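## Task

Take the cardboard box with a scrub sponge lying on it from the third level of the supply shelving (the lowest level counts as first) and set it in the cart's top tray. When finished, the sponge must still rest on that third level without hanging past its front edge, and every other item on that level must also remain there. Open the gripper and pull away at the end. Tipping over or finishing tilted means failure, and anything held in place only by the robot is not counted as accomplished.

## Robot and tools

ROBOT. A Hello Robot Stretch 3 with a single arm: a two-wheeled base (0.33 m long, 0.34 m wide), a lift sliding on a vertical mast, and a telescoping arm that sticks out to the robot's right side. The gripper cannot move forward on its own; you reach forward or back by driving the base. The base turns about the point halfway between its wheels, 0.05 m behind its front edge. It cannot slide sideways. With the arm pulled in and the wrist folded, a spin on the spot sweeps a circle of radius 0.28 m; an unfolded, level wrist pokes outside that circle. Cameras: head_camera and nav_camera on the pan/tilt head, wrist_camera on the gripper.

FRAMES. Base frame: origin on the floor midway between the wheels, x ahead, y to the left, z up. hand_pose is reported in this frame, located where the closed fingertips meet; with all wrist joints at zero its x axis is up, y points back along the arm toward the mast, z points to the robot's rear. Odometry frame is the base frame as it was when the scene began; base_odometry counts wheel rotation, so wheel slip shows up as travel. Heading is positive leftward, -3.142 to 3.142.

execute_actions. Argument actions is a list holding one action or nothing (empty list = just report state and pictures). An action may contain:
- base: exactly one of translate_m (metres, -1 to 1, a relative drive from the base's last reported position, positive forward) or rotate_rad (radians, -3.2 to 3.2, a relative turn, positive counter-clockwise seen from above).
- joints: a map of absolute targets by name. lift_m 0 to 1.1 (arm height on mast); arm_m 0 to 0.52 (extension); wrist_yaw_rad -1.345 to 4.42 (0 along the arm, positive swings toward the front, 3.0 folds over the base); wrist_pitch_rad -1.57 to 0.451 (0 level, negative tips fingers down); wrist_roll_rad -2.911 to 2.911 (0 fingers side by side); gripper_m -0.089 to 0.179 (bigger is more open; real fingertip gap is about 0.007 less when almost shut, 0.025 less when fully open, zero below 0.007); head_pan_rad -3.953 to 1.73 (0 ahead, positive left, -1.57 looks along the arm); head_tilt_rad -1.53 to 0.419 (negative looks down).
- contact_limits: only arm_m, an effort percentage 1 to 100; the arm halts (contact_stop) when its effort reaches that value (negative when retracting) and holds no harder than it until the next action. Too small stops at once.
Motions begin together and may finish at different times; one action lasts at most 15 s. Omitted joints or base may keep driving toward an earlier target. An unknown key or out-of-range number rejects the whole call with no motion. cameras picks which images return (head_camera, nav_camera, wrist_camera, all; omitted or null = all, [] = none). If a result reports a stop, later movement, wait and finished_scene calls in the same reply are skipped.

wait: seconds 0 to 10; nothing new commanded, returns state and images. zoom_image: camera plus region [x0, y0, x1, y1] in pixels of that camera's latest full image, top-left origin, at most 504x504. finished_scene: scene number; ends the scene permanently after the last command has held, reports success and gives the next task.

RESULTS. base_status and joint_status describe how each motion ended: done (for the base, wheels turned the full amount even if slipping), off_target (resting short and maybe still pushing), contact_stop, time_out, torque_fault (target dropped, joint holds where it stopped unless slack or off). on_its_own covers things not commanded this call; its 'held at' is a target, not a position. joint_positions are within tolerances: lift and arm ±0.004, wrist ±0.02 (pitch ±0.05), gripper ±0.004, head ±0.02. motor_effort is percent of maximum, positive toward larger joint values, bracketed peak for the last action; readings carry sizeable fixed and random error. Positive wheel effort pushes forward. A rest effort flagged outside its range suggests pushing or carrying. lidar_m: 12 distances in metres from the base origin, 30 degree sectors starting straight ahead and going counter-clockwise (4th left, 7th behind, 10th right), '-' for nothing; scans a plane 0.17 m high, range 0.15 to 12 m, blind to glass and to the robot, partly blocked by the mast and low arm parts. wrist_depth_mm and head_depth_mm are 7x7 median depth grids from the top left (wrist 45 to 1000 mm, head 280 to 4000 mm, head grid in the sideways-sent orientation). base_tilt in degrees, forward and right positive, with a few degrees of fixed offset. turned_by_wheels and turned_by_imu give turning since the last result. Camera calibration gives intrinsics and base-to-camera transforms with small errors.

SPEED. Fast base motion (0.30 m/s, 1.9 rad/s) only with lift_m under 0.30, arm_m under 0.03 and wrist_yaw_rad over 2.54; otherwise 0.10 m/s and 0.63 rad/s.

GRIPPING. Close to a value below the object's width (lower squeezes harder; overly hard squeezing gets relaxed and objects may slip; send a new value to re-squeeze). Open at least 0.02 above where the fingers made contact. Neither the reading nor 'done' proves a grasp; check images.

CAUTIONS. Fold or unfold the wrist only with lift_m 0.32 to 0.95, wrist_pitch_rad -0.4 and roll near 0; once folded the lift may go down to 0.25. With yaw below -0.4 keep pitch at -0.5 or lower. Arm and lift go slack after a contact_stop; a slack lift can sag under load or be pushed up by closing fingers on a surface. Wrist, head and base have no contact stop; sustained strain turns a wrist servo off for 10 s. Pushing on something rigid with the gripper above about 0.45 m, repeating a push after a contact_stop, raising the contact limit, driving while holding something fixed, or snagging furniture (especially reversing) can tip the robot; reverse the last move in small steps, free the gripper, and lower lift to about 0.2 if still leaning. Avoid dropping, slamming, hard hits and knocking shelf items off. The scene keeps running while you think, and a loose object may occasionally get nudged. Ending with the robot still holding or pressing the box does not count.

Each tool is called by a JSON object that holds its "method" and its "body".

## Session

{"method": "execute_actions", "body": {"actions": []}}

Scene clock: 0.00 s.
base_odometry: x=+0.000 y=+0.000 heading=+0.000 (m, m, rad; odometry frame)
turned_by_wheels: +0.000 (rad since the last result)
turned_by_imu: +0.000 (rad since the last result)
base_tilt: forward=+0.7 right=+1.2 (deg)
lidar_m: 2.36 2.33 1.47 1.29 1.55 1.39 2.16 1.68 1.96 2.26 1.91 2.28
head_depth_mm: 1910 2785 3120 3099 3126 3075 2350 / 1895 2789 3109 3096 3060 3025 2362 / 1810 2762 2956 2937 2961 2908 2374 / 1735 2752 2819 2788 2797 2790 2384 / 1722 2654 2677 2671 2356 2324 2305 / 1717 2557 2589 2569 2262 2238 2194 / 1719 2455 2483 2462 2179 2164 2135
base_status: not commanded
joint_positions: lift_m=+0.475 arm_m=-0.003 wrist_yaw_rad=+2.934 wrist_pitch_rad=-0.501 wrist_roll_rad=+0.004 gripper_m=+0.037 head_pan_rad=-0.013 head_tilt_rad=+0.005
joint_status: not commanded
motor_effort: left_wheel=+0 right_wheel=+0 lift_m=+25 arm_m=+0 wrist_yaw_rad=+1 wrist_pitch_rad=+5 wrist_roll_rad=+1 gripper_m=+0 head_pan_rad=+1 head_tilt_rad=+3 (%)
hand_pose: x=+0.0227 y=+0.0664 z=+0.4697 quat_wxyz=(+0.246, +0.701, +0.103, +0.662) (m; base frame)
wrist_depth_mm: - - - - - - - / - - - - - - - / - - - - - - - / 914 873 924 959 947 964 965 / 754 770 818 785 807 806 792 / 677 673 - 676 683 688 695 / 570 579 - 589 586 592 614
pictures: head_camera (sideways: a quarter turn clockwise sets it upright), nav_camera (sideways: a quarter turn counterclockwise sets it upright), wrist_camera
camera_calibration (this result's frames):
head_camera: T_world_to_cam=[[0.0267379, 0.00714219, -0.999617, 1.32228], [-0.017556, 0.999824, 0.00667408, -0.0061691], [0.999488, 0.0173708, 0.0268585, -0.0820923], [0, 0, 0, 1]] pos_world=[0.0465872, -0.00184993, 1.32401]
nav_camera: T_world_to_cam=[[0.00736882, 0.0192532, 0.999787, -1.26324], [-0.0470235, -0.998702, 0.0195789, 0.0306057], [0.998867, -0.0471578, -0.00645391, -0.0365604], [0, 0, 0, 1]] pos_world=[0.0472667, 0.0531633, 1.26214]
wrist_camera: T_world_to_cam=[[0.986115, -0.164832, 0.0202084, -0.0172717], [-0.0901185, -0.633367, -0.768586, 0.440645], [0.139487, 0.756093, -0.639427, 0.41137], [0, 0, 0, 1]] pos_world=[-0.000638557, -0.0347912, 0.602064]
Images, in order (width x height): head_camera 896x504, nav_camera 672x504, wrist_camera 644x364.

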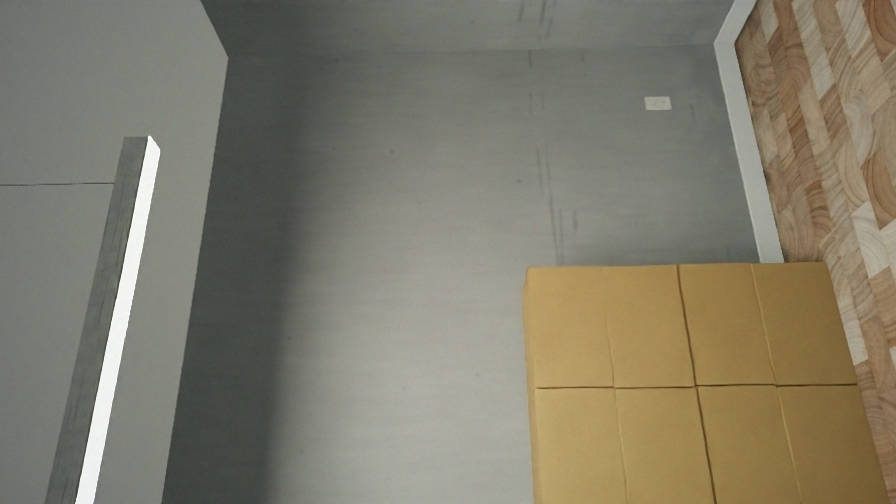

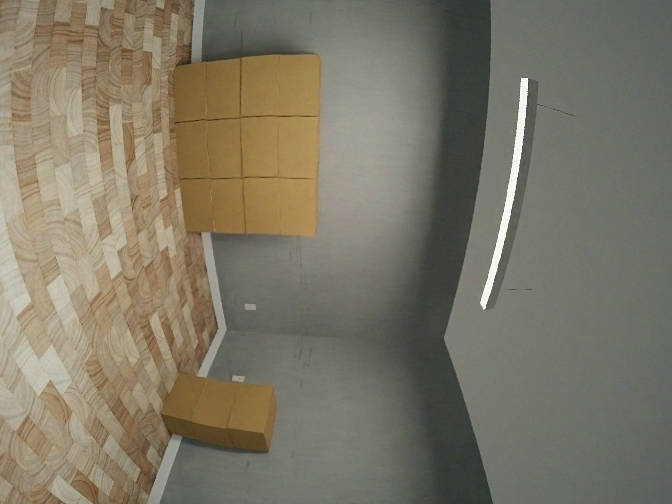

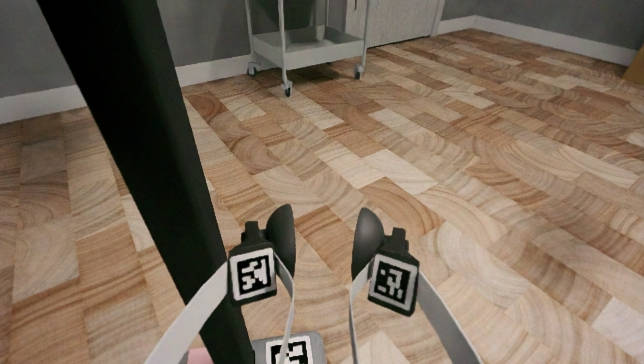

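{"method": "execute_actions", "body": {"actions": [{"joints":{"head_pan_rad":-2.6,"head_tilt_rad":-0.4,"lift_m":0.28}}], "cameras": ["head_camera","nav_camera"]}}

Scene clock: 7.67 s.
base_odometry: x=+0.000 y=+0.000 heading=+0.000 (m, m, rad; odometry frame)
turned_by_wheels: +0.000 (rad since the last result)
turned_by_imu: -0.001 (rad since the last result)
base_tilt: forward=+0.7 right=+1.2 (deg)
lidar_m: 2.37 2.32 1.47 1.28 1.55 1.38 2.16 1.68 1.96 2.27 1.91 2.28
head_depth_mm: 1773 1867 1998 2145 2246 1767 1426 / 1775 1889 2029 2169 2279 1773 1433 / 1806 1925 2069 2221 2313 1772 1435 / 1827 1947 2064 2232 2249 1777 1435 / 1524 1704 1744 1939 2129 1787 1437 / 1798 1981 2064 2219 2170 1795 1446 / 1843 1996 2112 2219 2187 1830 1461
base_status: not commanded
joint_positions: lift_m=+0.281 arm_m=-0.003 wrist_yaw_rad=+2.934 wrist_pitch_rad=-0.502 wrist_roll_rad=+0.004 gripper_m=+0.037 head_pan_rad=-2.593 head_tilt_rad=-0.395
joint_status: all done
motor_effort: left_wheel=+0(0) right_wheel=+0(0) lift_m=+12(19) arm_m=+0(0) wrist_yaw_rad=+1(1) wrist_pitch_rad=+5(5) wrist_roll_rad=+0(1) gripper_m=+1(1) head_pan_rad=-4(47) head_tilt_rad=-3(32) (%)
hand_pose: x=+0.0226 y=+0.0663 z=+0.2748 quat_wxyz=(+0.246, +0.701, +0.104, +0.662) (m; base frame)
wrist_depth_mm: - - - - - - - / - - - - - - - / 754 - 784 791 823 842 839 / 624 603 630 635 641 653 654 / 512 527 560 536 529 544 545 / 457 - - 456 469 456 456 / - - - - 400 403 404
pictures: head_camera (sideways: a quarter turn clockwise sets it upright), nav_camera (sideways: a quarter turn counterclockwise sets it upright)
camera_calibration (this result's frames):
head_camera: T_world_to_cam=[[0.315044, 0.183838, -0.931102, 1.23081], [0.543471, -0.839231, 0.0181874, -0.0245739], [-0.778066, -0.511757, -0.364305, 0.437913], [0, 0, 0, 1]] pos_world=[-0.0336776, -0.0227877, 1.30599]
nav_camera: T_world_to_cam=[[-0.327617, -0.222996, 0.918118, -1.15437], [-0.501301, 0.864712, 0.0311425, 0.0183356], [-0.800852, -0.450051, -0.395082, 0.480263], [0, 0, 0, 1]] pos_world=[0.0156212, -0.0571314, 1.24902]
Images, in order (width x height): head_camera 896x504, nav_camera 672x504.

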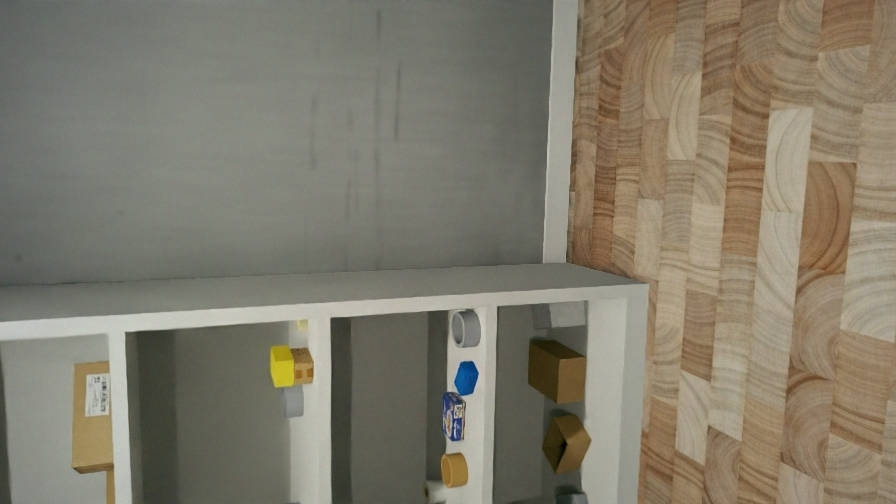

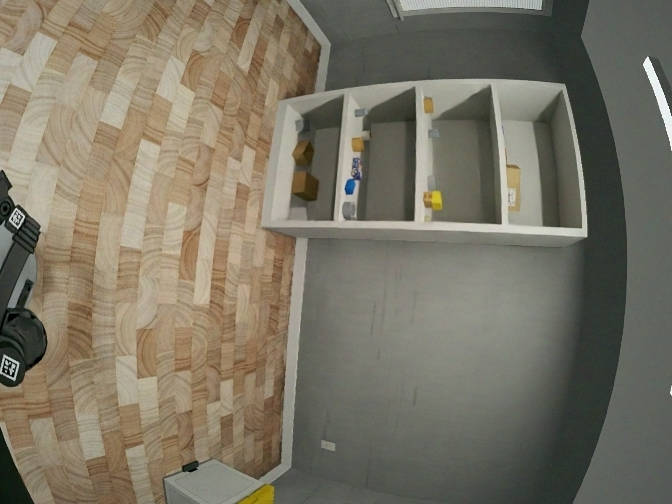

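{"method": "execute_actions", "body": {"actions": [{"base":{"rotate_rad":-2.21},"joints":{"head_pan_rad":-1.57,"head_tilt_rad":-0.5}}], "cameras": []}}

{"method": "execute_actions", "body": {"actions": [{"base":{"translate_m":1.0}}], "cameras": []}}

{"method": "execute_actions", "body": {"actions": [{"base":{"translate_m":0.22},"joints":{"lift_m":0.6,"wrist_pitch_rad":-0.4}}], "cameras": []}}

{"method": "execute_actions", "body": {"actions": [{"base":{"rotate_rad":1.05},"joints":{"lift_m":0.85}}], "cameras": []}}

{"method": "execute_actions", "body": {"actions": [{"joints":{"wrist_yaw_rad":0,"gripper_m":0.14,"lift_m":0.94}}]}}

Scene clock: 26.17 s.
base_odometry: x=+0.000 y=+0.000 heading=-2.210 (m, m, rad; odometry frame)
turned_by_wheels: -2.210 (rad since the last result)
turned_by_imu: -2.228 (rad since the last result)
base_tilt: forward=+0.7 right=+1.2 (deg)
lidar_m: 1.69 2.33 1.92 2.27 2.43 2.32 2.25 1.28 1.53 1.38 1.46 1.69
head_depth_mm: 1285 1381 1485 1613 1772 1592 1321 / 1342 1440 1559 1704 1843 1600 1329 / 1407 1519 1658 1814 1942 1607 1326 / 1482 1608 1756 1898 1953 1614 1338 / 1556 1696 1866 1830 1712 1621 1342 / 1640 1797 1997 1852 1758 1626 1347 / 1756 1917 2133 2350 1929 1635 1352
base_status: done
joint_positions: lift_m=+0.281 arm_m=-0.003 wrist_yaw_rad=+2.934 wrist_pitch_rad=-0.502 wrist_roll_rad=+0.004 gripper_m=+0.037 head_pan_rad=-1.577 head_tilt_rad=-0.494
joint_status: all done
motor_effort: left_wheel=+1(9) right_wheel=-2(6) lift_m=+12(12) arm_m=-1(0) wrist_yaw_rad=+1(0) wrist_pitch_rad=+5(5) wrist_roll_rad=+1(1) gripper_m=+1(0) head_pan_rad=+4(46) head_tilt_rad=-3(17) (%)
hand_pose: x=+0.0226 y=+0.0662 z=+0.2748 quat_wxyz=(+0.246, +0.701, +0.104, +0.662) (m; base frame)
wrist_depth_mm: - - - - - - - / - - - - - - - / 780 - 791 789 813 839 857 / 618 603 631 634 651 647 666 / 519 516 563 530 540 540 543 / 456 - - 452 465 461 461 / - - - - 395 400 405
pictures: none
No camera images: the call's "cameras" was empty. Leave "cameras" out to get every camera's image.

Scene clock: 31.10 s.
base_odometry: x=-0.596 y=-0.803 heading=-2.210 (m, m, rad; odometry frame)
turned_by_wheels: +0.000 (rad since the last result)
turned_by_imu: +0.005 (rad since the last result)
base_tilt: forward=+0.7 right=+1.2 (deg)
lidar_m: 0.98 1.08 1.76 1.64 2.41 3.19 2.35 2.10 1.54 1.60 1.30 0.77
head_depth_mm: 1688 1816 1927 1785 1778 1590 1320 / 1768 1894 2041 2221 1950 1603 1323 / 1849 2000 2178 2378 2028 1603 1338 / 1948 2102 2296 2466 2036 1610 1334 / 1849 1962 2095 2229 2055 1620 1340 / 1632 1715 1799 1918 1958 1633 1351 / 1448 1508 1588 1674 1758 1626 1353
base_status: done
joint_positions: lift_m=+0.281 arm_m=-0.003 wrist_yaw_rad=+2.934 wrist_pitch_rad=-0.503 wrist_roll_rad=+0.004 gripper_m=+0.037 head_pan_rad=-1.577 head_tilt_rad=-0.494
joint_status: not commanded
motor_effort: left_wheel=+1(9) right_wheel=-1(3) lift_m=+12(12) arm_m=+0(1) wrist_yaw_rad=+0(0) wrist_pitch_rad=+5(5) wrist_roll_rad=+1(1) gripper_m=+1(2) head_pan_rad=+2(2) head_tilt_rad=-3(4) (%)
hand_pose: x=+0.0226 y=+0.0662 z=+0.2747 quat_wxyz=(+0.246, +0.701, +0.104, +0.662) (m; base frame)
wrist_depth_mm: - - - - - - - / - - - - - - - / 758 - 776 815 810 807 842 / 599 603 636 633 655 661 661 / 510 521 564 531 537 546 542 / 453 - - 454 468 456 457 / - - - - 397 399 405
pictures: none
No camera images: the call's "cameras" was empty. Leave "cameras" out to get every camera's image.

Scene clock: 34.83 s.
base_odometry: x=-0.728 y=-0.979 heading=-2.210 (m, m, rad; odometry frame)
turned_by_wheels: +0.000 (rad since the last result)
turned_by_imu: +0.001 (rad since the last result)
base_tilt: forward=+0.7 right=+1.3 (deg)
lidar_m: 0.78 0.87 1.65 1.65 1.85 3.39 2.50 2.21 1.64 1.53 0.59 0.59
head_depth_mm: 1766 1899 2052 2218 1985 1604 1324 / 1857 2003 2146 2347 2011 1600 1332 / 1941 2100 2276 2448 2027 1607 1335 / 1812 1938 2088 2274 2046 1613 1334 / 1557 1653 1763 1879 1926 1626 1346 / 1368 1434 1526 1606 1713 1631 1347 / 1215 1267 1334 1405 1477 1535 1350
base_status: done
joint_positions: lift_m=+0.599 arm_m=-0.003 wrist_yaw_rad=+2.934 wrist_pitch_rad=-0.419 wrist_roll_rad=+0.004 gripper_m=+0.037 head_pan_rad=-1.577 head_tilt_rad=-0.494
joint_status: all done
motor_effort: left_wheel=+1(8) right_wheel=-1(5) lift_m=+34(35) arm_m=+0(0) wrist_yaw_rad=+0(0) wrist_pitch_rad=+6(7) wrist_roll_rad=+1(0) gripper_m=+0(0) head_pan_rad=+3(4) head_tilt_rad=-3(2) (%)
hand_pose: x=+0.0250 y=+0.0773 z=+0.6119 quat_wxyz=(+0.218, +0.704, +0.074, +0.671) (m; base frame)
wrist_depth_mm: - - - - - - - / - - - - - - - / - - - - - - - / - - - - - - - / - - - - - - - / 837 854 - 865 910 878 789 / 718 743 728 745 749 746 733
pictures: none
No camera images: the call's "cameras" was empty. Leave "cameras" out to get every camera's image.

Scene clock: 37.93 s.
base_odometry: x=-0.728 y=-0.979 heading=-1.160 (m, m, rad; odometry frame)
turned_by_wheels: +1.050 (rad since the last result)
turned_by_imu: +1.061 (rad since the last result)
base_tilt: forward=+0.7 right=+1.2 (deg)
lidar_m: 1.65 1.65 1.87 3.39 2.47 2.20 1.64 1.52 0.59 0.62 0.79 0.87
head_depth_mm: 534 544 558 604 670 1326 1327 / 773 797 822 654 878 869 854 / 847 914 961 625 1162 923 1169 / 845 916 965 630 1165 954 1165 / 844 913 960 668 1173 937 1159 / 845 914 968 674 1173 925 858 / 843 910 965 679 1167 946 864
base_status: done
joint_positions: lift_m=+0.849 arm_m=-0.003 wrist_yaw_rad=+2.934 wrist_pitch_rad=-0.419 wrist_roll_rad=+0.004 gripper_m=+0.037 head_pan_rad=-1.577 head_tilt_rad=-0.494
joint_status: all done
motor_effort: left_wheel=-2(6) right_wheel=+2(5) lift_m=+34(34) arm_m=+0(0) wrist_yaw_rad=+1(0) wrist_pitch_rad=+6(6) wrist_roll_rad=+0(1) gripper_m=+1(1) head_pan_rad=+3(2) head_tilt_rad=-4(3) (%)
hand_pose: x=+0.0250 y=+0.0773 z=+0.8620 quat_wxyz=(+0.218, +0.704, +0.074, +0.671) (m; base frame)
wrist_depth_mm: - - - - - - - / - - - - - - - / - - - - - - - / - - - - - - - / - - - - - - - / - - - - - - - / 943 991 964 - - - -
pictures: none
No camera images: the call's "cameras" was empty. Leave "cameras" out to get every camera's image.

Scene clock: 40.40 s.
base_odometry: x=-0.728 y=-0.979 heading=-1.160 (m, m, rad; odometry frame)
turned_by_wheels: +0.000 (rad since the last result)
turned_by_imu: +0.000 (rad since the last result)
base_tilt: forward=+0.7 right=+1.2 (deg)
lidar_m: 1.65 1.66 1.87 3.39 2.47 2.20 1.64 1.51 0.59 0.62 0.79 0.87
head_depth_mm: 534 544 558 605 669 - - / 776 795 822 653 879 - - / 845 915 962 627 1158 - - / 845 916 965 630 1164 952 1172 / 846 914 960 668 1169 917 1157 / 843 914 967 674 1174 926 859 / 843 910 967 680 1171 949 864
base_status: not commanded
joint_positions: lift_m=+0.939 arm_m=-0.003 wrist_yaw_rad=+0.004 wrist_pitch_rad=-0.418 wrist_roll_rad=+0.004 gripper_m=+0.140 head_pan_rad=-1.577 head_tilt_rad=-0.494
joint_status: all done
motor_effort: left_wheel=-2(2) right_wheel=+2(2) lift_m=+34(34) arm_m=+0(0) wrist_yaw_rad=-5(6) wrist_pitch_rad=+6(6) wrist_roll_rad=+1(1) gripper_m=+1(85) head_pan_rad=+3(5) head_tilt_rad=-4(3) (%)
hand_pose: x=-0.0207 y=-0.3665 z=+0.9521 quat_wxyz=(+0.691, +0.148, -0.693, -0.146) (m; base frame)
wrist_depth_mm: 489 510 454 339 420 291 705 / 311 314 314 321 318 318 772 / 781 828 844 832 480 826 830 / 800 855 880 889 472 950 910 / 715 744 725 757 539 - - / 619 613 607 616 602 - - / 708 920 578 577 735 - -
pictures: head_camera (sideways: a quarter turn clockwise sets it upright), nav_camera (sideways: a quarter turn counterclockwise sets it upright), wrist_camera
camera_calibration (this result's frames):
head_camera: T_world_to_cam=[[0.0102603, 0.455185, -0.890338, 1.17948], [0.999626, 0.0178882, 0.0206651, -0.0305796], [0.025333, -0.890217, -0.454831, 0.550815], [0, 0, 0, 1]] pos_world=[0.00451258, -0.0459894, 1.3013]
nav_camera: T_world_to_cam=[[0.016408, -0.485059, 0.874327, -1.09934], [-0.999101, 0.0262429, 0.0333086, 0.0185563], [-0.0391016, -0.874087, -0.484192, 0.591571], [0, 0, 0, 1]] pos_world=[0.059709, -0.0166474, 1.247]
wrist_camera: T_world_to_cam=[[-0.998759, -0.0438443, 0.0236246, -0.0555899], [-0.0444829, 0.571966, -0.81907, 1.02411], [0.0223991, -0.819104, -0.573207, 0.410398], [0, 0, 0, 1]] pos_world=[-0.019158, -0.252037, 1.07538]
Images, in order (width x height): head_camera 896x504, nav_camera 672x504, wrist_camera 644x364.

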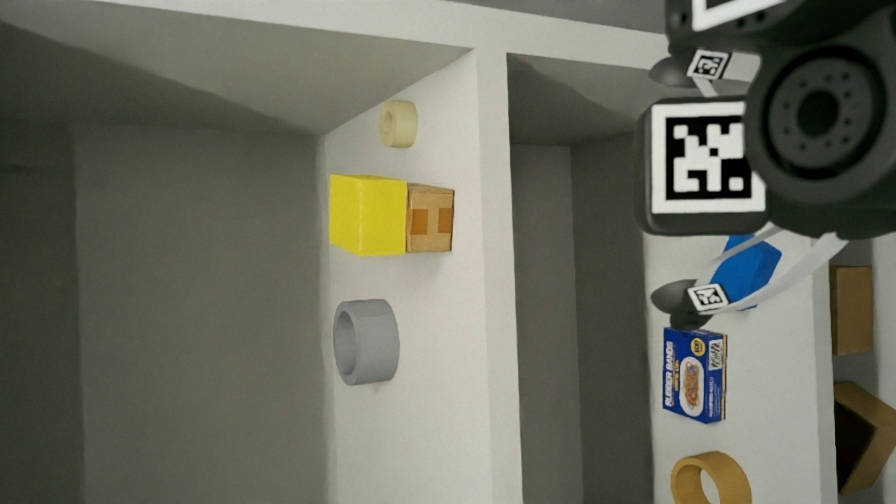

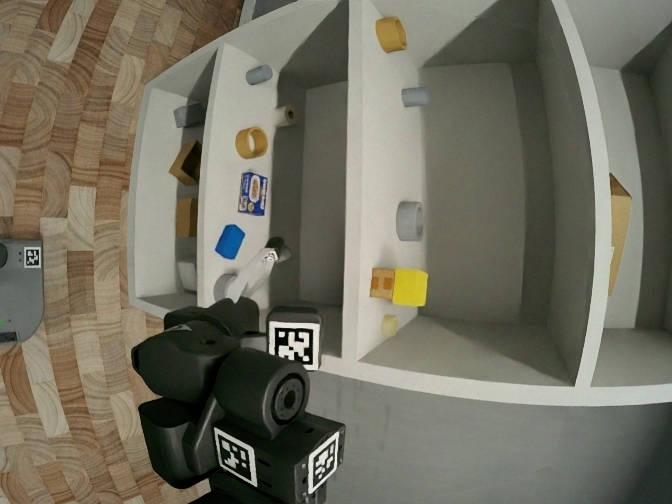

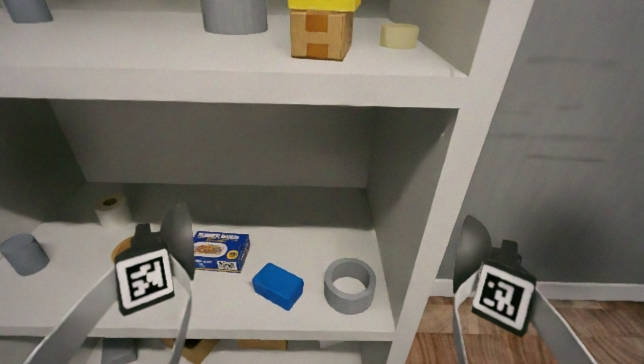

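{"method": "execute_actions", "body": {"actions": [{"joints":{"lift_m":0.993,"wrist_pitch_rad":-0.19,"arm_m":0.17}}], "cameras": ["wrist_camera"]}}

Scene clock: 50.47 s.
base_odometry: x=-0.728 y=-0.979 heading=-1.160 (m, m, rad; odometry frame)
turned_by_wheels: +0.000 (rad since the last result)
turned_by_imu: -0.001 (rad since the last result)
base_tilt: forward=+0.7 right=+1.3 (deg)
lidar_m: 1.65 1.65 1.87 3.39 2.47 2.20 1.64 1.51 0.59 0.62 0.79 0.87
head_depth_mm: 533 542 540 - 687 1329 1292 / 774 796 899 - 887 871 854 / 848 919 978 - 1082 923 1164 / 845 915 969 631 1158 957 1168 / 847 912 956 666 1163 935 1156 / 843 913 966 673 1174 926 860 / 842 909 967 677 1170 948 863
base_status: not commanded
joint_positions: lift_m=+0.992 arm_m=+0.170 wrist_yaw_rad=+0.002 wrist_pitch_rad=-0.211 wrist_roll_rad=+0.004 gripper_m=+0.140 head_pan_rad=-1.577 head_tilt_rad=-0.494
joint_status: all done
motor_effort: left_wheel=-2(3) right_wheel=+2(2) lift_m=+34(35) arm_m=+4(5) wrist_yaw_rad=-3(4) wrist_pitch_rad=+7(7) wrist_roll_rad=+0(1) gripper_m=+0(0) head_pan_rad=+4(3) head_tilt_rad=-3(3) (%)
hand_pose: x=-0.0209 y=-0.5600 z=+1.0539 quat_wxyz=(+0.702, +0.075, -0.704, -0.074) (m; base frame)
wrist_depth_mm: 525 536 526 527 467 236 158 / 565 567 558 557 467 236 158 / 578 592 587 282 455 234 157 / 388 392 365 214 359 232 160 / 281 297 287 226 299 215 169 / 217 214 225 229 232 - 183 / 194 196 197 197 200 198 822
pictures: wrist_camera
camera_calibration (this result's frames):
wrist_camera: T_world_to_cam=[[-0.998823, -0.0369776, 0.0313757, -0.0710086], [-0.0433647, 0.39141, -0.919194, 1.22261], [0.0217088, -0.919473, -0.392553, 0.0636699], [0, 0, 0, 1]] pos_world=[-0.0192892, -0.422624, 1.15104]
Images, in order (width x height): wrist_camera 644x364.

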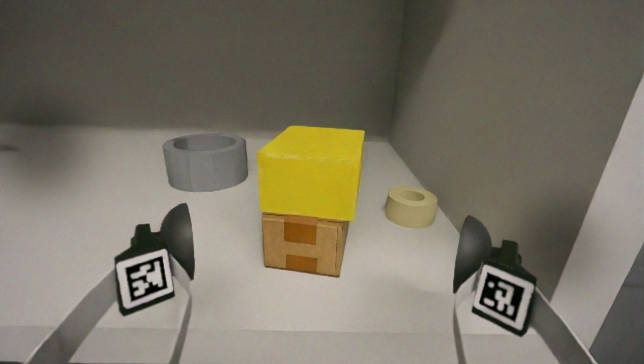

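{"method": "execute_actions", "body": {"actions": [{"base":{"translate_m":0.006},"joints":{"arm_m":0.295}}], "cameras": ["wrist_camera"]}}

{"method": "execute_actions", "body": {"actions": [{"joints":{"gripper_m":0.03}}], "cameras": ["wrist_camera"]}}

{"method": "execute_actions", "body": {"actions": [{"joints":{"lift_m":1.025}}], "cameras": ["wrist_camera","nav_camera"]}}

Scene clock: 61.07 s.
base_odometry: x=-0.725 y=-0.985 heading=-1.160 (m, m, rad; odometry frame)
turned_by_wheels: +0.000 (rad since the last result)
turned_by_imu: -0.001 (rad since the last result)
base_tilt: forward=+0.7 right=+1.3 (deg)
lidar_m: 1.64 1.65 1.85 3.39 2.48 2.20 1.65 1.52 0.59 0.64 0.79 0.86
head_depth_mm: 552 561 - 607 676 774 1285 / 803 820 - 615 907 861 869 / 847 916 - 613 1159 922 1165 / 844 913 966 630 1162 957 1164 / 846 913 959 667 1169 937 1163 / 842 910 966 672 1167 924 860 / 842 909 965 678 1171 949 862
base_status: done
joint_positions: lift_m=+0.992 arm_m=+0.295 wrist_yaw_rad=+0.002 wrist_pitch_rad=-0.211 wrist_roll_rad=+0.004 gripper_m=+0.140 head_pan_rad=-1.577 head_tilt_rad=-0.494
joint_status: all done
motor_effort: left_wheel=-2(5) right_wheel=+1(5) lift_m=+33(34) arm_m=+5(6) wrist_yaw_rad=-3(2) wrist_pitch_rad=+7(7) wrist_roll_rad=+1(1) gripper_m=+1(1) head_pan_rad=+4(3) head_tilt_rad=-3(3) (%)
hand_pose: x=-0.0209 y=-0.6850 z=+1.0539 quat_wxyz=(+0.702, +0.075, -0.704, -0.074) (m; base frame)
wrist_depth_mm: 422 421 419 420 417 236 160 / 438 440 441 445 437 237 158 / 468 474 473 474 460 235 159 / 381 308 348 166 364 236 157 / 278 251 123 119 269 217 157 / 220 215 97 94 102 - 156 / - 182 105 97 97 185 148
pictures: wrist_camera
camera_calibration (this result's frames):
wrist_camera: T_world_to_cam=[[-0.998826, -0.0369163, 0.0313774, -0.075606], [-0.0433413, 0.391369, -0.919213, 1.27154], [0.0216538, -0.919493, -0.392509, -0.0513266], [0, 0, 0, 1]] pos_world=[-0.0192957, -0.547626, 1.15104]
Images, in order (width x height): wrist_camera 644x364.

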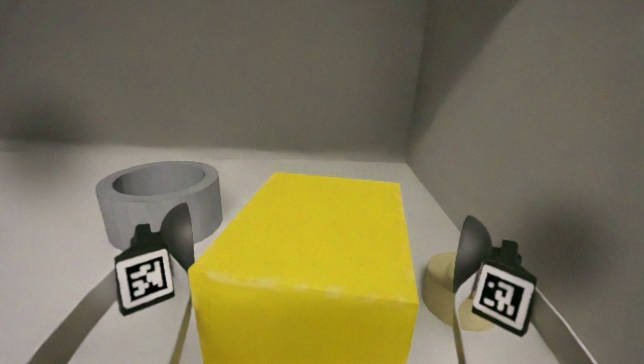

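Scene clock: 62.67 s.
base_odometry: x=-0.725 y=-0.985 heading=-1.160 (m, m, rad; odometry frame)
turned_by_wheels: +0.000 (rad since the last result)
turned_by_imu: +0.000 (rad since the last result)
base_tilt: forward=+0.7 right=+1.2 (deg)
lidar_m: 1.64 1.64 1.86 3.39 2.48 2.20 1.65 1.51 0.60 0.64 0.79 0.86
head_depth_mm: 551 562 - 606 676 774 1293 / 799 820 - 615 906 859 871 / 848 917 - 611 1161 923 1168 / 845 916 960 633 1165 955 1162 / 844 910 959 668 1172 934 1158 / 843 909 968 673 1172 925 859 / 841 909 968 679 1167 950 861
base_status: not commanded
joint_positions: lift_m=+0.992 arm_m=+0.295 wrist_yaw_rad=+0.002 wrist_pitch_rad=-0.211 wrist_roll_rad=+0.004 gripper_m=+0.031 head_pan_rad=-1.577 head_tilt_rad=-0.494
joint_status: all done
motor_effort: left_wheel=-2(2) right_wheel=+1(2) lift_m=+34(35) arm_m=+5(4) wrist_yaw_rad=-3(3) wrist_pitch_rad=+7(7) wrist_roll_rad=+1(1) gripper_m=-15(92) head_pan_rad=+3(3) head_tilt_rad=-3(3) (%)
hand_pose: x=-0.0209 y=-0.6850 z=+1.0539 quat_wxyz=(+0.702, +0.075, -0.704, -0.074) (m; base frame)
wrist_depth_mm: 416 423 415 420 413 239 160 / 437 438 448 446 439 236 159 / 468 476 471 480 457 236 158 / 383 310 347 166 365 234 158 / 279 253 124 119 136 232 156 / 220 223 99 97 94 203 157 / 181 182 109 103 103 191 156
pictures: wrist_camera
camera_calibration (this result's frames):
wrist_camera: T_world_to_cam=[[-0.998826, -0.0369171, 0.0313788, -0.075608], [-0.0433414, 0.391307, -0.919239, 1.27154], [0.0216569, -0.919519, -0.392448, -0.0514075], [0, 0, 0, 1]] pos_world=[-0.0192955, -0.547625, 1.15105]
Images, in order (width x height): wrist_camera 644x364.

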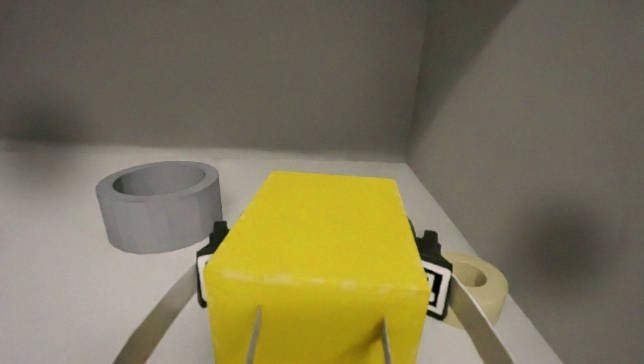

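Scene clock: 63.73 s.
base_odometry: x=-0.725 y=-0.985 heading=-1.160 (m, m, rad; odometry frame)
turned_by_wheels: +0.000 (rad since the last result)
turned_by_imu: +0.000 (rad since the last result)
base_tilt: forward=+0.7 right=+1.2 (deg)
lidar_m: 1.64 1.64 1.86 3.38 2.47 2.21 1.65 1.52 0.59 0.64 0.78 0.86
head_depth_mm: 552 560 565 606 675 774 1288 / 800 817 - 638 906 859 869 / 846 904 - 624 1162 925 1167 / 845 915 958 637 1161 950 1162 / 844 913 958 669 1164 935 1158 / 845 911 969 672 1173 927 859 / 844 910 966 678 1167 951 863
base_status: not commanded
joint_positions: lift_m=+1.024 arm_m=+0.295 wrist_yaw_rad=+0.002 wrist_pitch_rad=-0.211 wrist_roll_rad=+0.004 gripper_m=+0.031 head_pan_rad=-1.577 head_tilt_rad=-0.494
joint_status: all done
motor_effort: left_wheel=-2(2) right_wheel=+2(2) lift_m=+34(36) arm_m=+4(4) wrist_yaw_rad=-3(3) wrist_pitch_rad=+7(7) wrist_roll_rad=+1(1) gripper_m=-15(15) head_pan_rad=+4(2) head_tilt_rad=-3(4) (%)
hand_pose: x=-0.0209 y=-0.6850 z=+1.0859 quat_wxyz=(+0.702, +0.075, -0.704, -0.074) (m; base frame)
wrist_depth_mm: 413 418 420 425 412 240 160 / 445 445 448 447 445 238 159 / 474 471 472 474 459 237 158 / 455 476 483 167 396 234 157 / 332 270 124 119 136 232 157 / 263 265 99 97 94 229 156 / 217 220 109 103 103 202 155
pictures: nav_camera (sideways: a quarter turn counterclockwise sets it upright), wrist_camera
camera_calibration (this result's frames):
nav_camera: T_world_to_cam=[[0.0164081, -0.485059, 0.874327, -1.09934], [-0.999101, 0.0262428, 0.0333086, 0.0185563], [-0.0391015, -0.874087, -0.484192, 0.591571], [0, 0, 0, 1]] pos_world=[0.059709, -0.0166474, 1.247]
wrist_camera: T_world_to_cam=[[-0.998826, -0.0369149, 0.0313801, -0.0766126], [-0.0433416, 0.391302, -0.919241, 1.30096], [0.0216546, -0.919522, -0.392442, -0.0388589], [0, 0, 0, 1]] pos_world=[-0.0192956, -0.547626, 1.18305]
Images, in order (width x height): nav_camera 672x504, wrist_camera 644x364.

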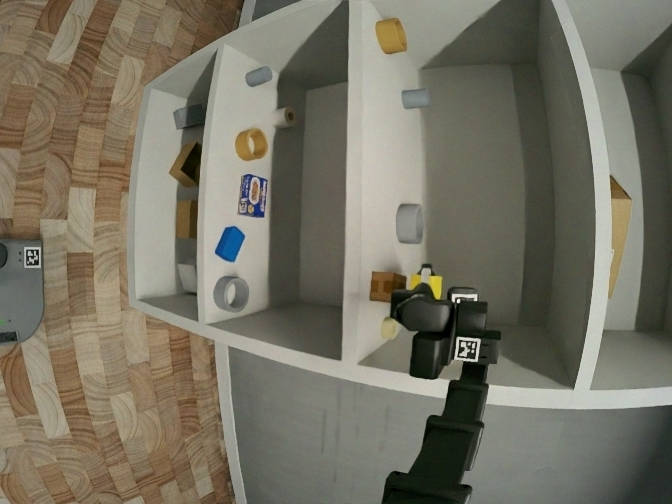

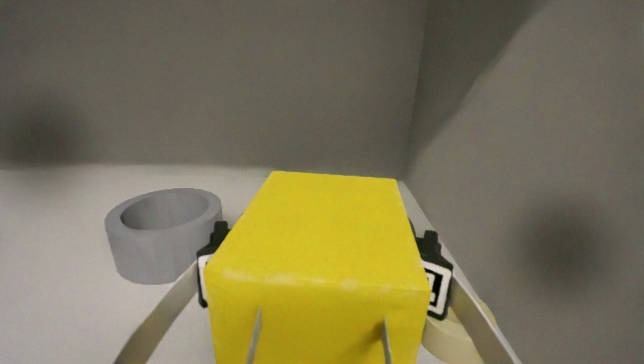

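{"method": "execute_actions", "body": {"actions": [{"base":{"translate_m":0.31},"joints":{"arm_m":0.32}}], "cameras": ["wrist_camera"]}}

{"method": "execute_actions", "body": {"actions": [{"joints":{"lift_m":0.947}}], "cameras": ["wrist_camera","head_camera"]}}

Scene clock: 73.23 s.
base_odometry: x=-0.601 y=-1.269 heading=-1.160 (m, m, rad; odometry frame)
turned_by_wheels: +0.000 (rad since the last result)
turned_by_imu: +0.000 (rad since the last result)
base_tilt: forward=+0.7 right=+1.2 (deg)
lidar_m: 1.34 1.38 1.43 3.39 2.91 2.53 1.96 1.50 0.75 0.76 0.65 1.40
head_depth_mm: 839 888 865 648 1155 940 1158 / 837 887 - 652 1155 916 1145 / 836 889 - 626 1152 922 849 / 838 902 943 661 1157 943 852 / 835 903 955 666 1157 957 855 / 833 901 950 674 1154 961 860 / 833 903 950 658 1020 911 861
base_status: done
joint_positions: lift_m=+1.024 arm_m=+0.320 wrist_yaw_rad=+0.002 wrist_pitch_rad=-0.211 wrist_roll_rad=+0.004 gripper_m=+0.031 head_pan_rad=-1.577 head_tilt_rad=-0.494
joint_status: all done
motor_effort: left_wheel=-2(3) right_wheel=+1(5) lift_m=+34(35) arm_m=+6(5) wrist_yaw_rad=-3(3) wrist_pitch_rad=+7(7) wrist_roll_rad=+1(1) gripper_m=-14(15) head_pan_rad=+3(3) head_tilt_rad=-2(3) (%)
hand_pose: x=-0.0209 y=-0.7100 z=+1.0859 quat_wxyz=(+0.702, +0.075, -0.704, -0.074) (m; base frame)
wrist_depth_mm: 381 388 390 387 388 386 387 / 405 409 417 414 417 415 414 / 424 436 442 431 436 437 440 / 424 438 451 166 454 464 462 / 336 286 125 119 136 302 368 / 262 266 100 97 94 236 274 / 217 219 109 103 103 230 230
pictures: wrist_camera
camera_calibration (this result's frames):
wrist_camera: T_world_to_cam=[[-0.998826, -0.0369151, 0.0313801, -0.0775356], [-0.0433417, 0.391302, -0.919241, 1.31074], [0.0216548, -0.919522, -0.392442, -0.0618449], [0, 0, 0, 1]] pos_world=[-0.0192956, -0.572624, 1.18305]
Images, in order (width x height): wrist_camera 644x364.

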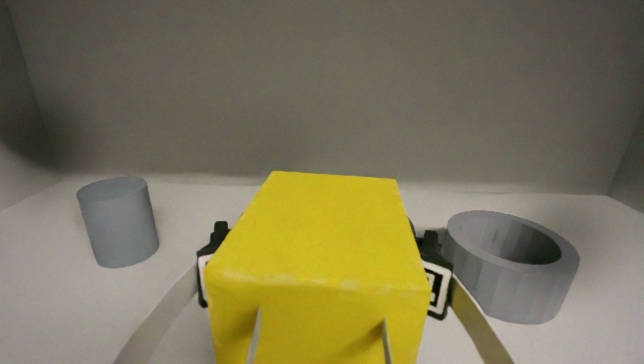

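Scene clock: 74.77 s.
base_odometry: x=-0.601 y=-1.269 heading=-1.160 (m, m, rad; odometry frame)
turned_by_wheels: +0.000 (rad since the last result)
turned_by_imu: +0.000 (rad since the last result)
base_tilt: forward=+0.7 right=+1.3 (deg)
lidar_m: 1.34 1.38 1.42 3.39 2.91 2.53 1.96 1.50 0.74 0.77 0.65 1.40
head_depth_mm: 839 909 966 603 1143 941 1162 / 836 906 962 601 1154 918 1144 / 841 906 961 - 1154 922 845 / 836 905 960 643 1164 945 853 / 834 902 960 667 1163 961 856 / 834 902 947 674 1155 960 857 / 831 899 951 659 1022 910 861
base_status: not commanded
joint_positions: lift_m=+0.948 arm_m=+0.320 wrist_yaw_rad=+0.002 wrist_pitch_rad=-0.211 wrist_roll_rad=+0.004 gripper_m=+0.031 head_pan_rad=-1.577 head_tilt_rad=-0.494
joint_status: all done
motor_effort: left_wheel=-2(2) right_wheel=+1(1) lift_m=+12(29) arm_m=+5(5) wrist_yaw_rad=-3(3) wrist_pitch_rad=+7(7) wrist_roll_rad=+1(1) gripper_m=-14(15) head_pan_rad=+4(3) head_tilt_rad=-3(3) (%)
hand_pose: x=-0.0209 y=-0.7100 z=+1.0091 quat_wxyz=(+0.702, +0.075, -0.704, -0.074) (m; base frame)
wrist_depth_mm: 389 385 389 382 389 386 388 / 406 407 409 412 416 415 413 / 354 367 428 433 435 427 438 / 258 262 285 167 301 217 206 / 200 205 124 118 135 212 210 / 158 160 99 97 94 169 172 / 130 131 109 103 103 137 139
pictures: head_camera (sideways: a quarter turn clockwise sets it upright), wrist_camera
camera_calibration (this result's frames):
head_camera: T_world_to_cam=[[0.0102603, 0.455185, -0.890338, 1.17948], [0.999626, 0.0178881, 0.0206651, -0.0305796], [0.0253329, -0.890217, -0.454831, 0.550815], [0, 0, 0, 1]] pos_world=[0.00451257, -0.0459894, 1.3013]
wrist_camera: T_world_to_cam=[[-0.998826, -0.036915, 0.0313801, -0.0751233], [-0.0433417, 0.391302, -0.919241, 1.24008], [0.0216547, -0.919522, -0.392442, -0.0920134], [0, 0, 0, 1]] pos_world=[-0.0192956, -0.572625, 1.10618]
Images, in order (width x height): head_camera 896x504, wrist_camera 644x364.

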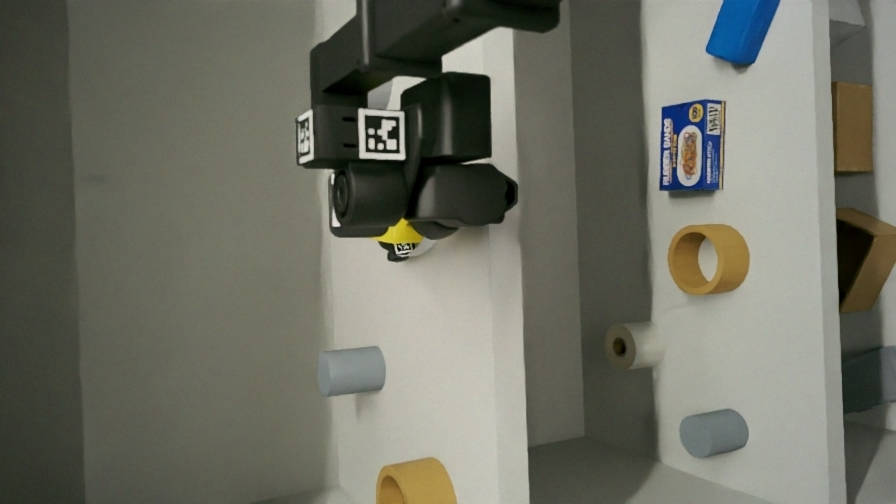

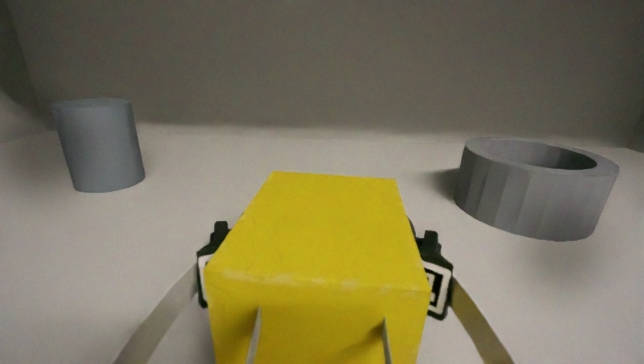

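{"method": "execute_actions", "body": {"actions": [{"joints":{"lift_m":0.942}}], "cameras": []}}

{"method": "execute_actions", "body": {"actions": [{"joints":{"gripper_m":0.12}}], "cameras": ["wrist_camera"]}}

{"method": "execute_actions", "body": {"actions": [{"joints":{"arm_m":0.17,"lift_m":0.98,"wrist_pitch_rad":-0.3}}], "cameras": []}}

{"method": "execute_actions", "body": {"actions": [{"base":{"translate_m":-0.303}}], "cameras": ["wrist_camera","head_camera"]}}

Scene clock: 83.23 s.
base_odometry: x=-0.601 y=-1.269 heading=-1.160 (m, m, rad; odometry frame)
turned_by_wheels: +0.000 (rad since the last result)
turned_by_imu: -0.001 (rad since the last result)
base_tilt: forward=+0.7 right=+1.2 (deg)
lidar_m: 1.34 1.38 1.43 3.40 2.91 2.53 1.96 1.51 0.75 0.76 0.65 1.39
head_depth_mm: 841 907 967 - 1151 943 1159 / 839 907 968 602 1151 918 1150 / 839 906 962 - 1153 923 850 / 838 904 961 647 1163 944 852 / 834 902 958 669 1161 957 855 / 834 900 945 673 1160 959 860 / 833 900 950 659 1024 910 864
base_status: not commanded
joint_positions: lift_m=+0.943 arm_m=+0.320 wrist_yaw_rad=+0.002 wrist_pitch_rad=-0.198 wrist_roll_rad=+0.004 gripper_m=+0.031 head_pan_rad=-1.577 head_tilt_rad=-0.494
joint_status: all done
motor_effort: left_wheel=-2(2) right_wheel=+2(1) lift_m=+11(11) arm_m=+4(5) wrist_yaw_rad=-3(4) wrist_pitch_rad=+3(7) wrist_roll_rad=+1(0) gripper_m=-14(14) head_pan_rad=+3(4) head_tilt_rad=-2(4) (%)
hand_pose: x=-0.0209 y=-0.7110 z=+1.0073 quat_wxyz=(+0.702, +0.071, -0.705, -0.070) (m; base frame)
wrist_depth_mm: 385 387 389 389 390 386 394 / 405 411 408 416 416 415 416 / 362 376 429 431 433 432 441 / 255 261 288 166 306 217 204 / 200 202 124 118 135 211 208 / 155 158 99 96 94 168 169 / 127 128 109 103 103 135 137
pictures: none
No camera images: the call's "cameras" was empty. Leave "cameras" out to get every camera's image.

Scene clock: 84.63 s.
base_odometry: x=-0.601 y=-1.269 heading=-1.160 (m, m, rad; odometry frame)
turned_by_wheels: +0.000 (rad since the last result)
turned_by_imu: +0.000 (rad since the last result)
base_tilt: forward=+0.7 right=+1.3 (deg)
lidar_m: 1.33 1.38 1.43 3.39 2.90 2.53 1.96 1.50 0.74 0.76 0.65 1.40
head_depth_mm: 841 908 962 - 1146 941 1161 / 838 908 964 601 1149 917 1145 / 838 908 962 - 1155 920 849 / 838 904 960 632 1163 945 850 / 833 901 957 668 1161 954 856 / 834 903 946 674 1157 955 858 / 834 900 949 658 1022 912 862
base_status: not commanded
joint_positions: lift_m=+0.943 arm_m=+0.320 wrist_yaw_rad=+0.002 wrist_pitch_rad=-0.199 wrist_roll_rad=+0.004 gripper_m=+0.120 head_pan_rad=-1.577 head_tilt_rad=-0.494
joint_status: all done
motor_effort: left_wheel=-2(2) right_wheel=+2(1) lift_m=+10(11) arm_m=+5(4) wrist_yaw_rad=-3(3) wrist_pitch_rad=+3(3) wrist_roll_rad=+1(1) gripper_m=+0(84) head_pan_rad=+2(3) head_tilt_rad=-4(2) (%)
hand_pose: x=-0.0209 y=-0.7109 z=+1.0070 quat_wxyz=(+0.702, +0.071, -0.705, -0.070) (m; base frame)
wrist_depth_mm: 384 391 391 389 389 388 391 / 406 411 409 412 409 412 415 / 355 368 422 430 431 424 437 / 255 260 289 175 305 215 204 / 198 201 138 124 133 212 208 / 155 163 102 99 97 170 167 / 132 128 111 105 102 130 135
pictures: wrist_camera
camera_calibration (this result's frames):
wrist_camera: T_world_to_cam=[[-0.998826, -0.0365502, 0.0317841, -0.0752354], [-0.043319, 0.380488, -0.923771, 1.2354], [0.0216705, -0.924063, -0.381624, -0.107763], [0, 0, 0, 1]] pos_world=[-0.0192955, -0.572385, 1.10249]
Images, in order (width x height): wrist_camera 644x364.

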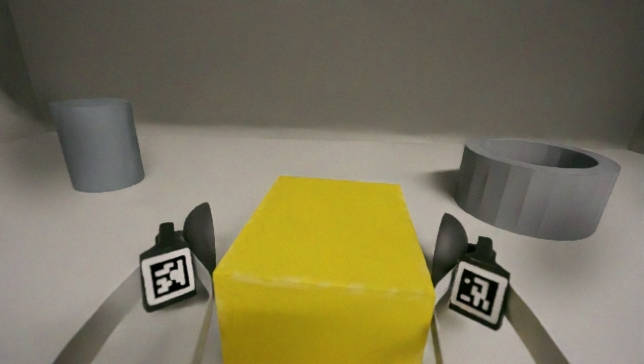

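Scene clock: 87.00 s.
base_odometry: x=-0.601 y=-1.269 heading=-1.160 (m, m, rad; odometry frame)
turned_by_wheels: +0.000 (rad since the last result)
turned_by_imu: +0.000 (rad since the last result)
base_tilt: forward=+0.7 right=+1.2 (deg)
lidar_m: 1.33 1.38 1.43 3.39 2.91 2.53 1.96 1.51 0.75 0.76 0.65 1.39
head_depth_mm: 839 906 966 - 1086 941 1162 / 839 909 963 - 1105 917 1145 / 838 904 960 - - 921 851 / 836 904 962 700 1167 946 853 / 834 905 960 669 1162 957 854 / 835 903 944 673 1158 957 858 / 832 900 949 658 1023 909 863
base_status: not commanded
joint_positions: lift_m=+0.979 arm_m=+0.170 wrist_yaw_rad=+0.002 wrist_pitch_rad=-0.316 wrist_roll_rad=+0.004 gripper_m=+0.120 head_pan_rad=-1.577 head_tilt_rad=-0.494
joint_status: all done
motor_effort: left_wheel=-1(2) right_wheel=+1(1) lift_m=+35(35) arm_m=-4(6) wrist_yaw_rad=-3(3) wrist_pitch_rad=+5(18) wrist_roll_rad=+0(1) gripper_m=+1(2) head_pan_rad=+3(2) head_tilt_rad=-2(3) (%)
hand_pose: x=-0.0209 y=-0.5514 z=+1.0155 quat_wxyz=(+0.697, +0.112, -0.699, -0.111) (m; base frame)
wrist_depth_mm: 431 512 512 520 519 515 499 / 436 530 546 554 552 559 500 / 376 385 388 272 367 363 441 / 268 272 278 251 288 289 292 / 206 210 213 215 218 227 224 / 182 183 184 183 184 185 187 / 434 609 611 613 620 619 481
pictures: none
No camera images: the call's "cameras" was empty. Leave "cameras" out to get every camera's image.

Scene clock: 90.97 s.
base_odometry: x=-0.722 y=-0.991 heading=-1.160 (m, m, rad; odometry frame)
turned_by_wheels: +0.000 (rad since the last result)
turned_by_imu: -0.002 (rad since the last result)
base_tilt: forward=+0.7 right=+1.2 (deg)
lidar_m: 1.64 1.64 1.85 3.40 2.49 2.21 1.65 1.52 0.60 0.66 0.79 0.86
head_depth_mm: 572 581 589 - 686 761 1259 / 820 855 877 - 953 883 867 / 849 915 968 - - 926 1163 / 844 914 967 701 1161 955 1165 / 842 912 959 668 1166 931 1155 / 843 913 967 672 1169 925 859 / 842 908 966 676 1164 945 862
base_status: done
joint_positions: lift_m=+0.979 arm_m=+0.170 wrist_yaw_rad=+0.002 wrist_pitch_rad=-0.316 wrist_roll_rad=+0.004 gripper_m=+0.120 head_pan_rad=-1.577 head_tilt_rad=-0.494
joint_status: not commanded
motor_effort: left_wheel=-2(6) right_wheel=+1(3) lift_m=+35(34) arm_m=-4(4) wrist_yaw_rad=-3(2) wrist_pitch_rad=+5(5) wrist_roll_rad=+1(1) gripper_m=+1(0) head_pan_rad=+2(3) head_tilt_rad=-4(3) (%)
hand_pose: x=-0.0209 y=-0.5514 z=+1.0155 quat_wxyz=(+0.697, +0.112, -0.699, -0.111) (m; base frame)
wrist_depth_mm: 522 522 532 525 507 257 173 / 554 560 554 561 502 256 171 / 306 380 353 259 389 254 171 / 266 271 277 217 284 252 170 / 206 210 212 214 217 220 179 / 193 190 195 195 195 195 199 / 604 625 634 637 469 266 914
pictures: head_camera (sideways: a quarter turn clockwise sets it upright), wrist_camera
camera_calibration (this result's frames):
head_camera: T_world_to_cam=[[0.0102589, 0.455185, -0.890338, 1.17948], [0.999626, 0.0178912, 0.0206651, -0.0305796], [0.0253356, -0.890217, -0.454831, 0.550815], [0, 0, 0, 1]] pos_world=[0.00451271, -0.0459894, 1.3013]
wrist_camera: T_world_to_cam=[[-0.998823, -0.039912, 0.0275739, -0.0673083], [-0.0435156, 0.485941, -0.872907, 1.18906], [0.0214402, -0.87308, -0.487106, 0.178085], [0, 0, 0, 1]] pos_world=[-0.0193047, -0.425016, 1.12654]
Images, in order (width x height): head_camera 896x504, wrist_camera 644x364.

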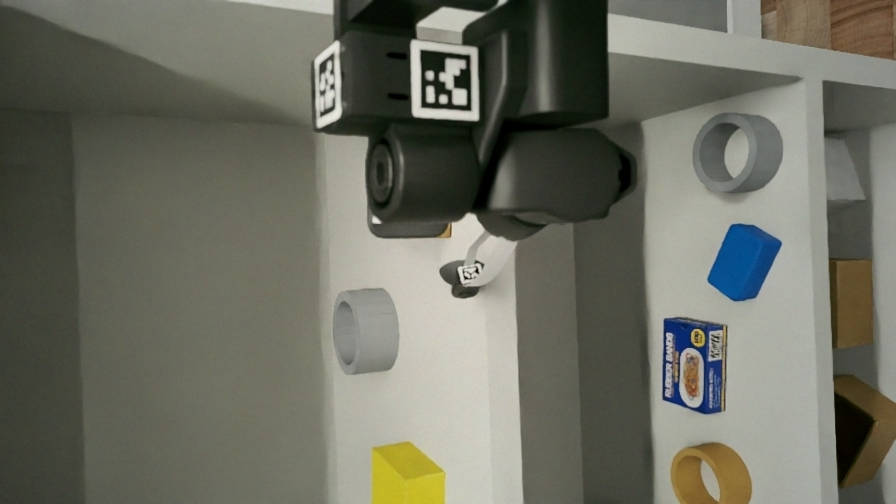

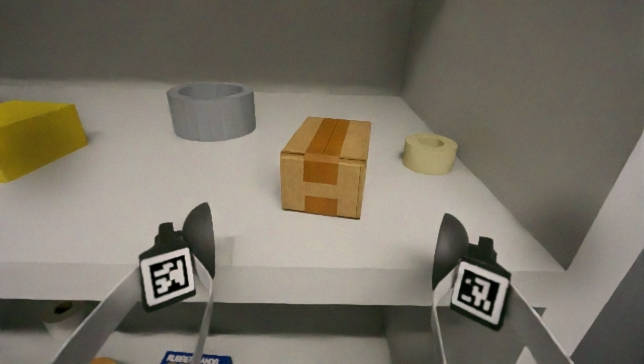

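{"method": "execute_actions", "body": {"actions": [{"base":{"translate_m":-0.004},"joints":{"gripper_m":0.105,"lift_m":0.976,"arm_m":0.275}}], "cameras": ["wrist_camera"]}}

Scene clock: 98.77 s.
base_odometry: x=-0.724 y=-0.988 heading=-1.160 (m, m, rad; odometry frame)
turned_by_wheels: +0.000 (rad since the last result)
turned_by_imu: -0.001 (rad since the last result)
base_tilt: forward=+0.7 right=+1.2 (deg)
lidar_m: 1.64 1.64 1.85 3.38 2.48 2.20 1.65 1.52 0.60 0.65 0.78 0.86
head_depth_mm: 558 569 543 607 676 775 1285 / 812 834 - - 917 867 871 / 848 917 972 - 1161 923 1167 / 847 914 969 632 1162 954 1164 / 843 914 957 668 1169 937 1161 / 842 911 968 672 1173 924 859 / 843 908 966 676 1170 947 860
base_status: done
joint_positions: lift_m=+0.977 arm_m=+0.275 wrist_yaw_rad=+0.002 wrist_pitch_rad=-0.317 wrist_roll_rad=+0.004 gripper_m=+0.105 head_pan_rad=-1.577 head_tilt_rad=-0.494
joint_status: all done
motor_effort: left_wheel=-2(5) right_wheel=+1(2) lift_m=+12(30) arm_m=+4(4) wrist_yaw_rad=-3(4) wrist_pitch_rad=+5(5) wrist_roll_rad=+0(0) gripper_m=-1(62) head_pan_rad=+3(3) head_tilt_rad=-2(2) (%)
hand_pose: x=-0.0210 y=-0.6555 z=+1.0126 quat_wxyz=(+0.697, +0.112, -0.699, -0.111) (m; base frame)
wrist_depth_mm: 431 431 436 434 425 243 164 / 466 466 462 468 455 243 163 / 369 264 328 393 369 241 162 / 260 258 268 170 264 223 161 / 201 203 136 130 204 204 161 / 165 171 132 120 165 174 160 / 141 141 138 134 143 145 146
pictures: wrist_camera
camera_calibration (this result's frames):
wrist_camera: T_world_to_cam=[[-0.998823, -0.0399052, 0.027562, -0.0713686], [-0.0435087, 0.486217, -0.872754, 1.2371], [0.0214264, -0.872926, -0.487381, 0.0861764], [0, 0, 0, 1]] pos_world=[-0.0193064, -0.529122, 1.12365]
Images, in order (width x height): wrist_camera 644x364.

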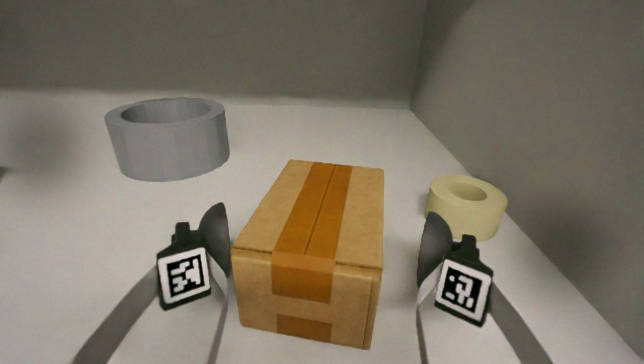

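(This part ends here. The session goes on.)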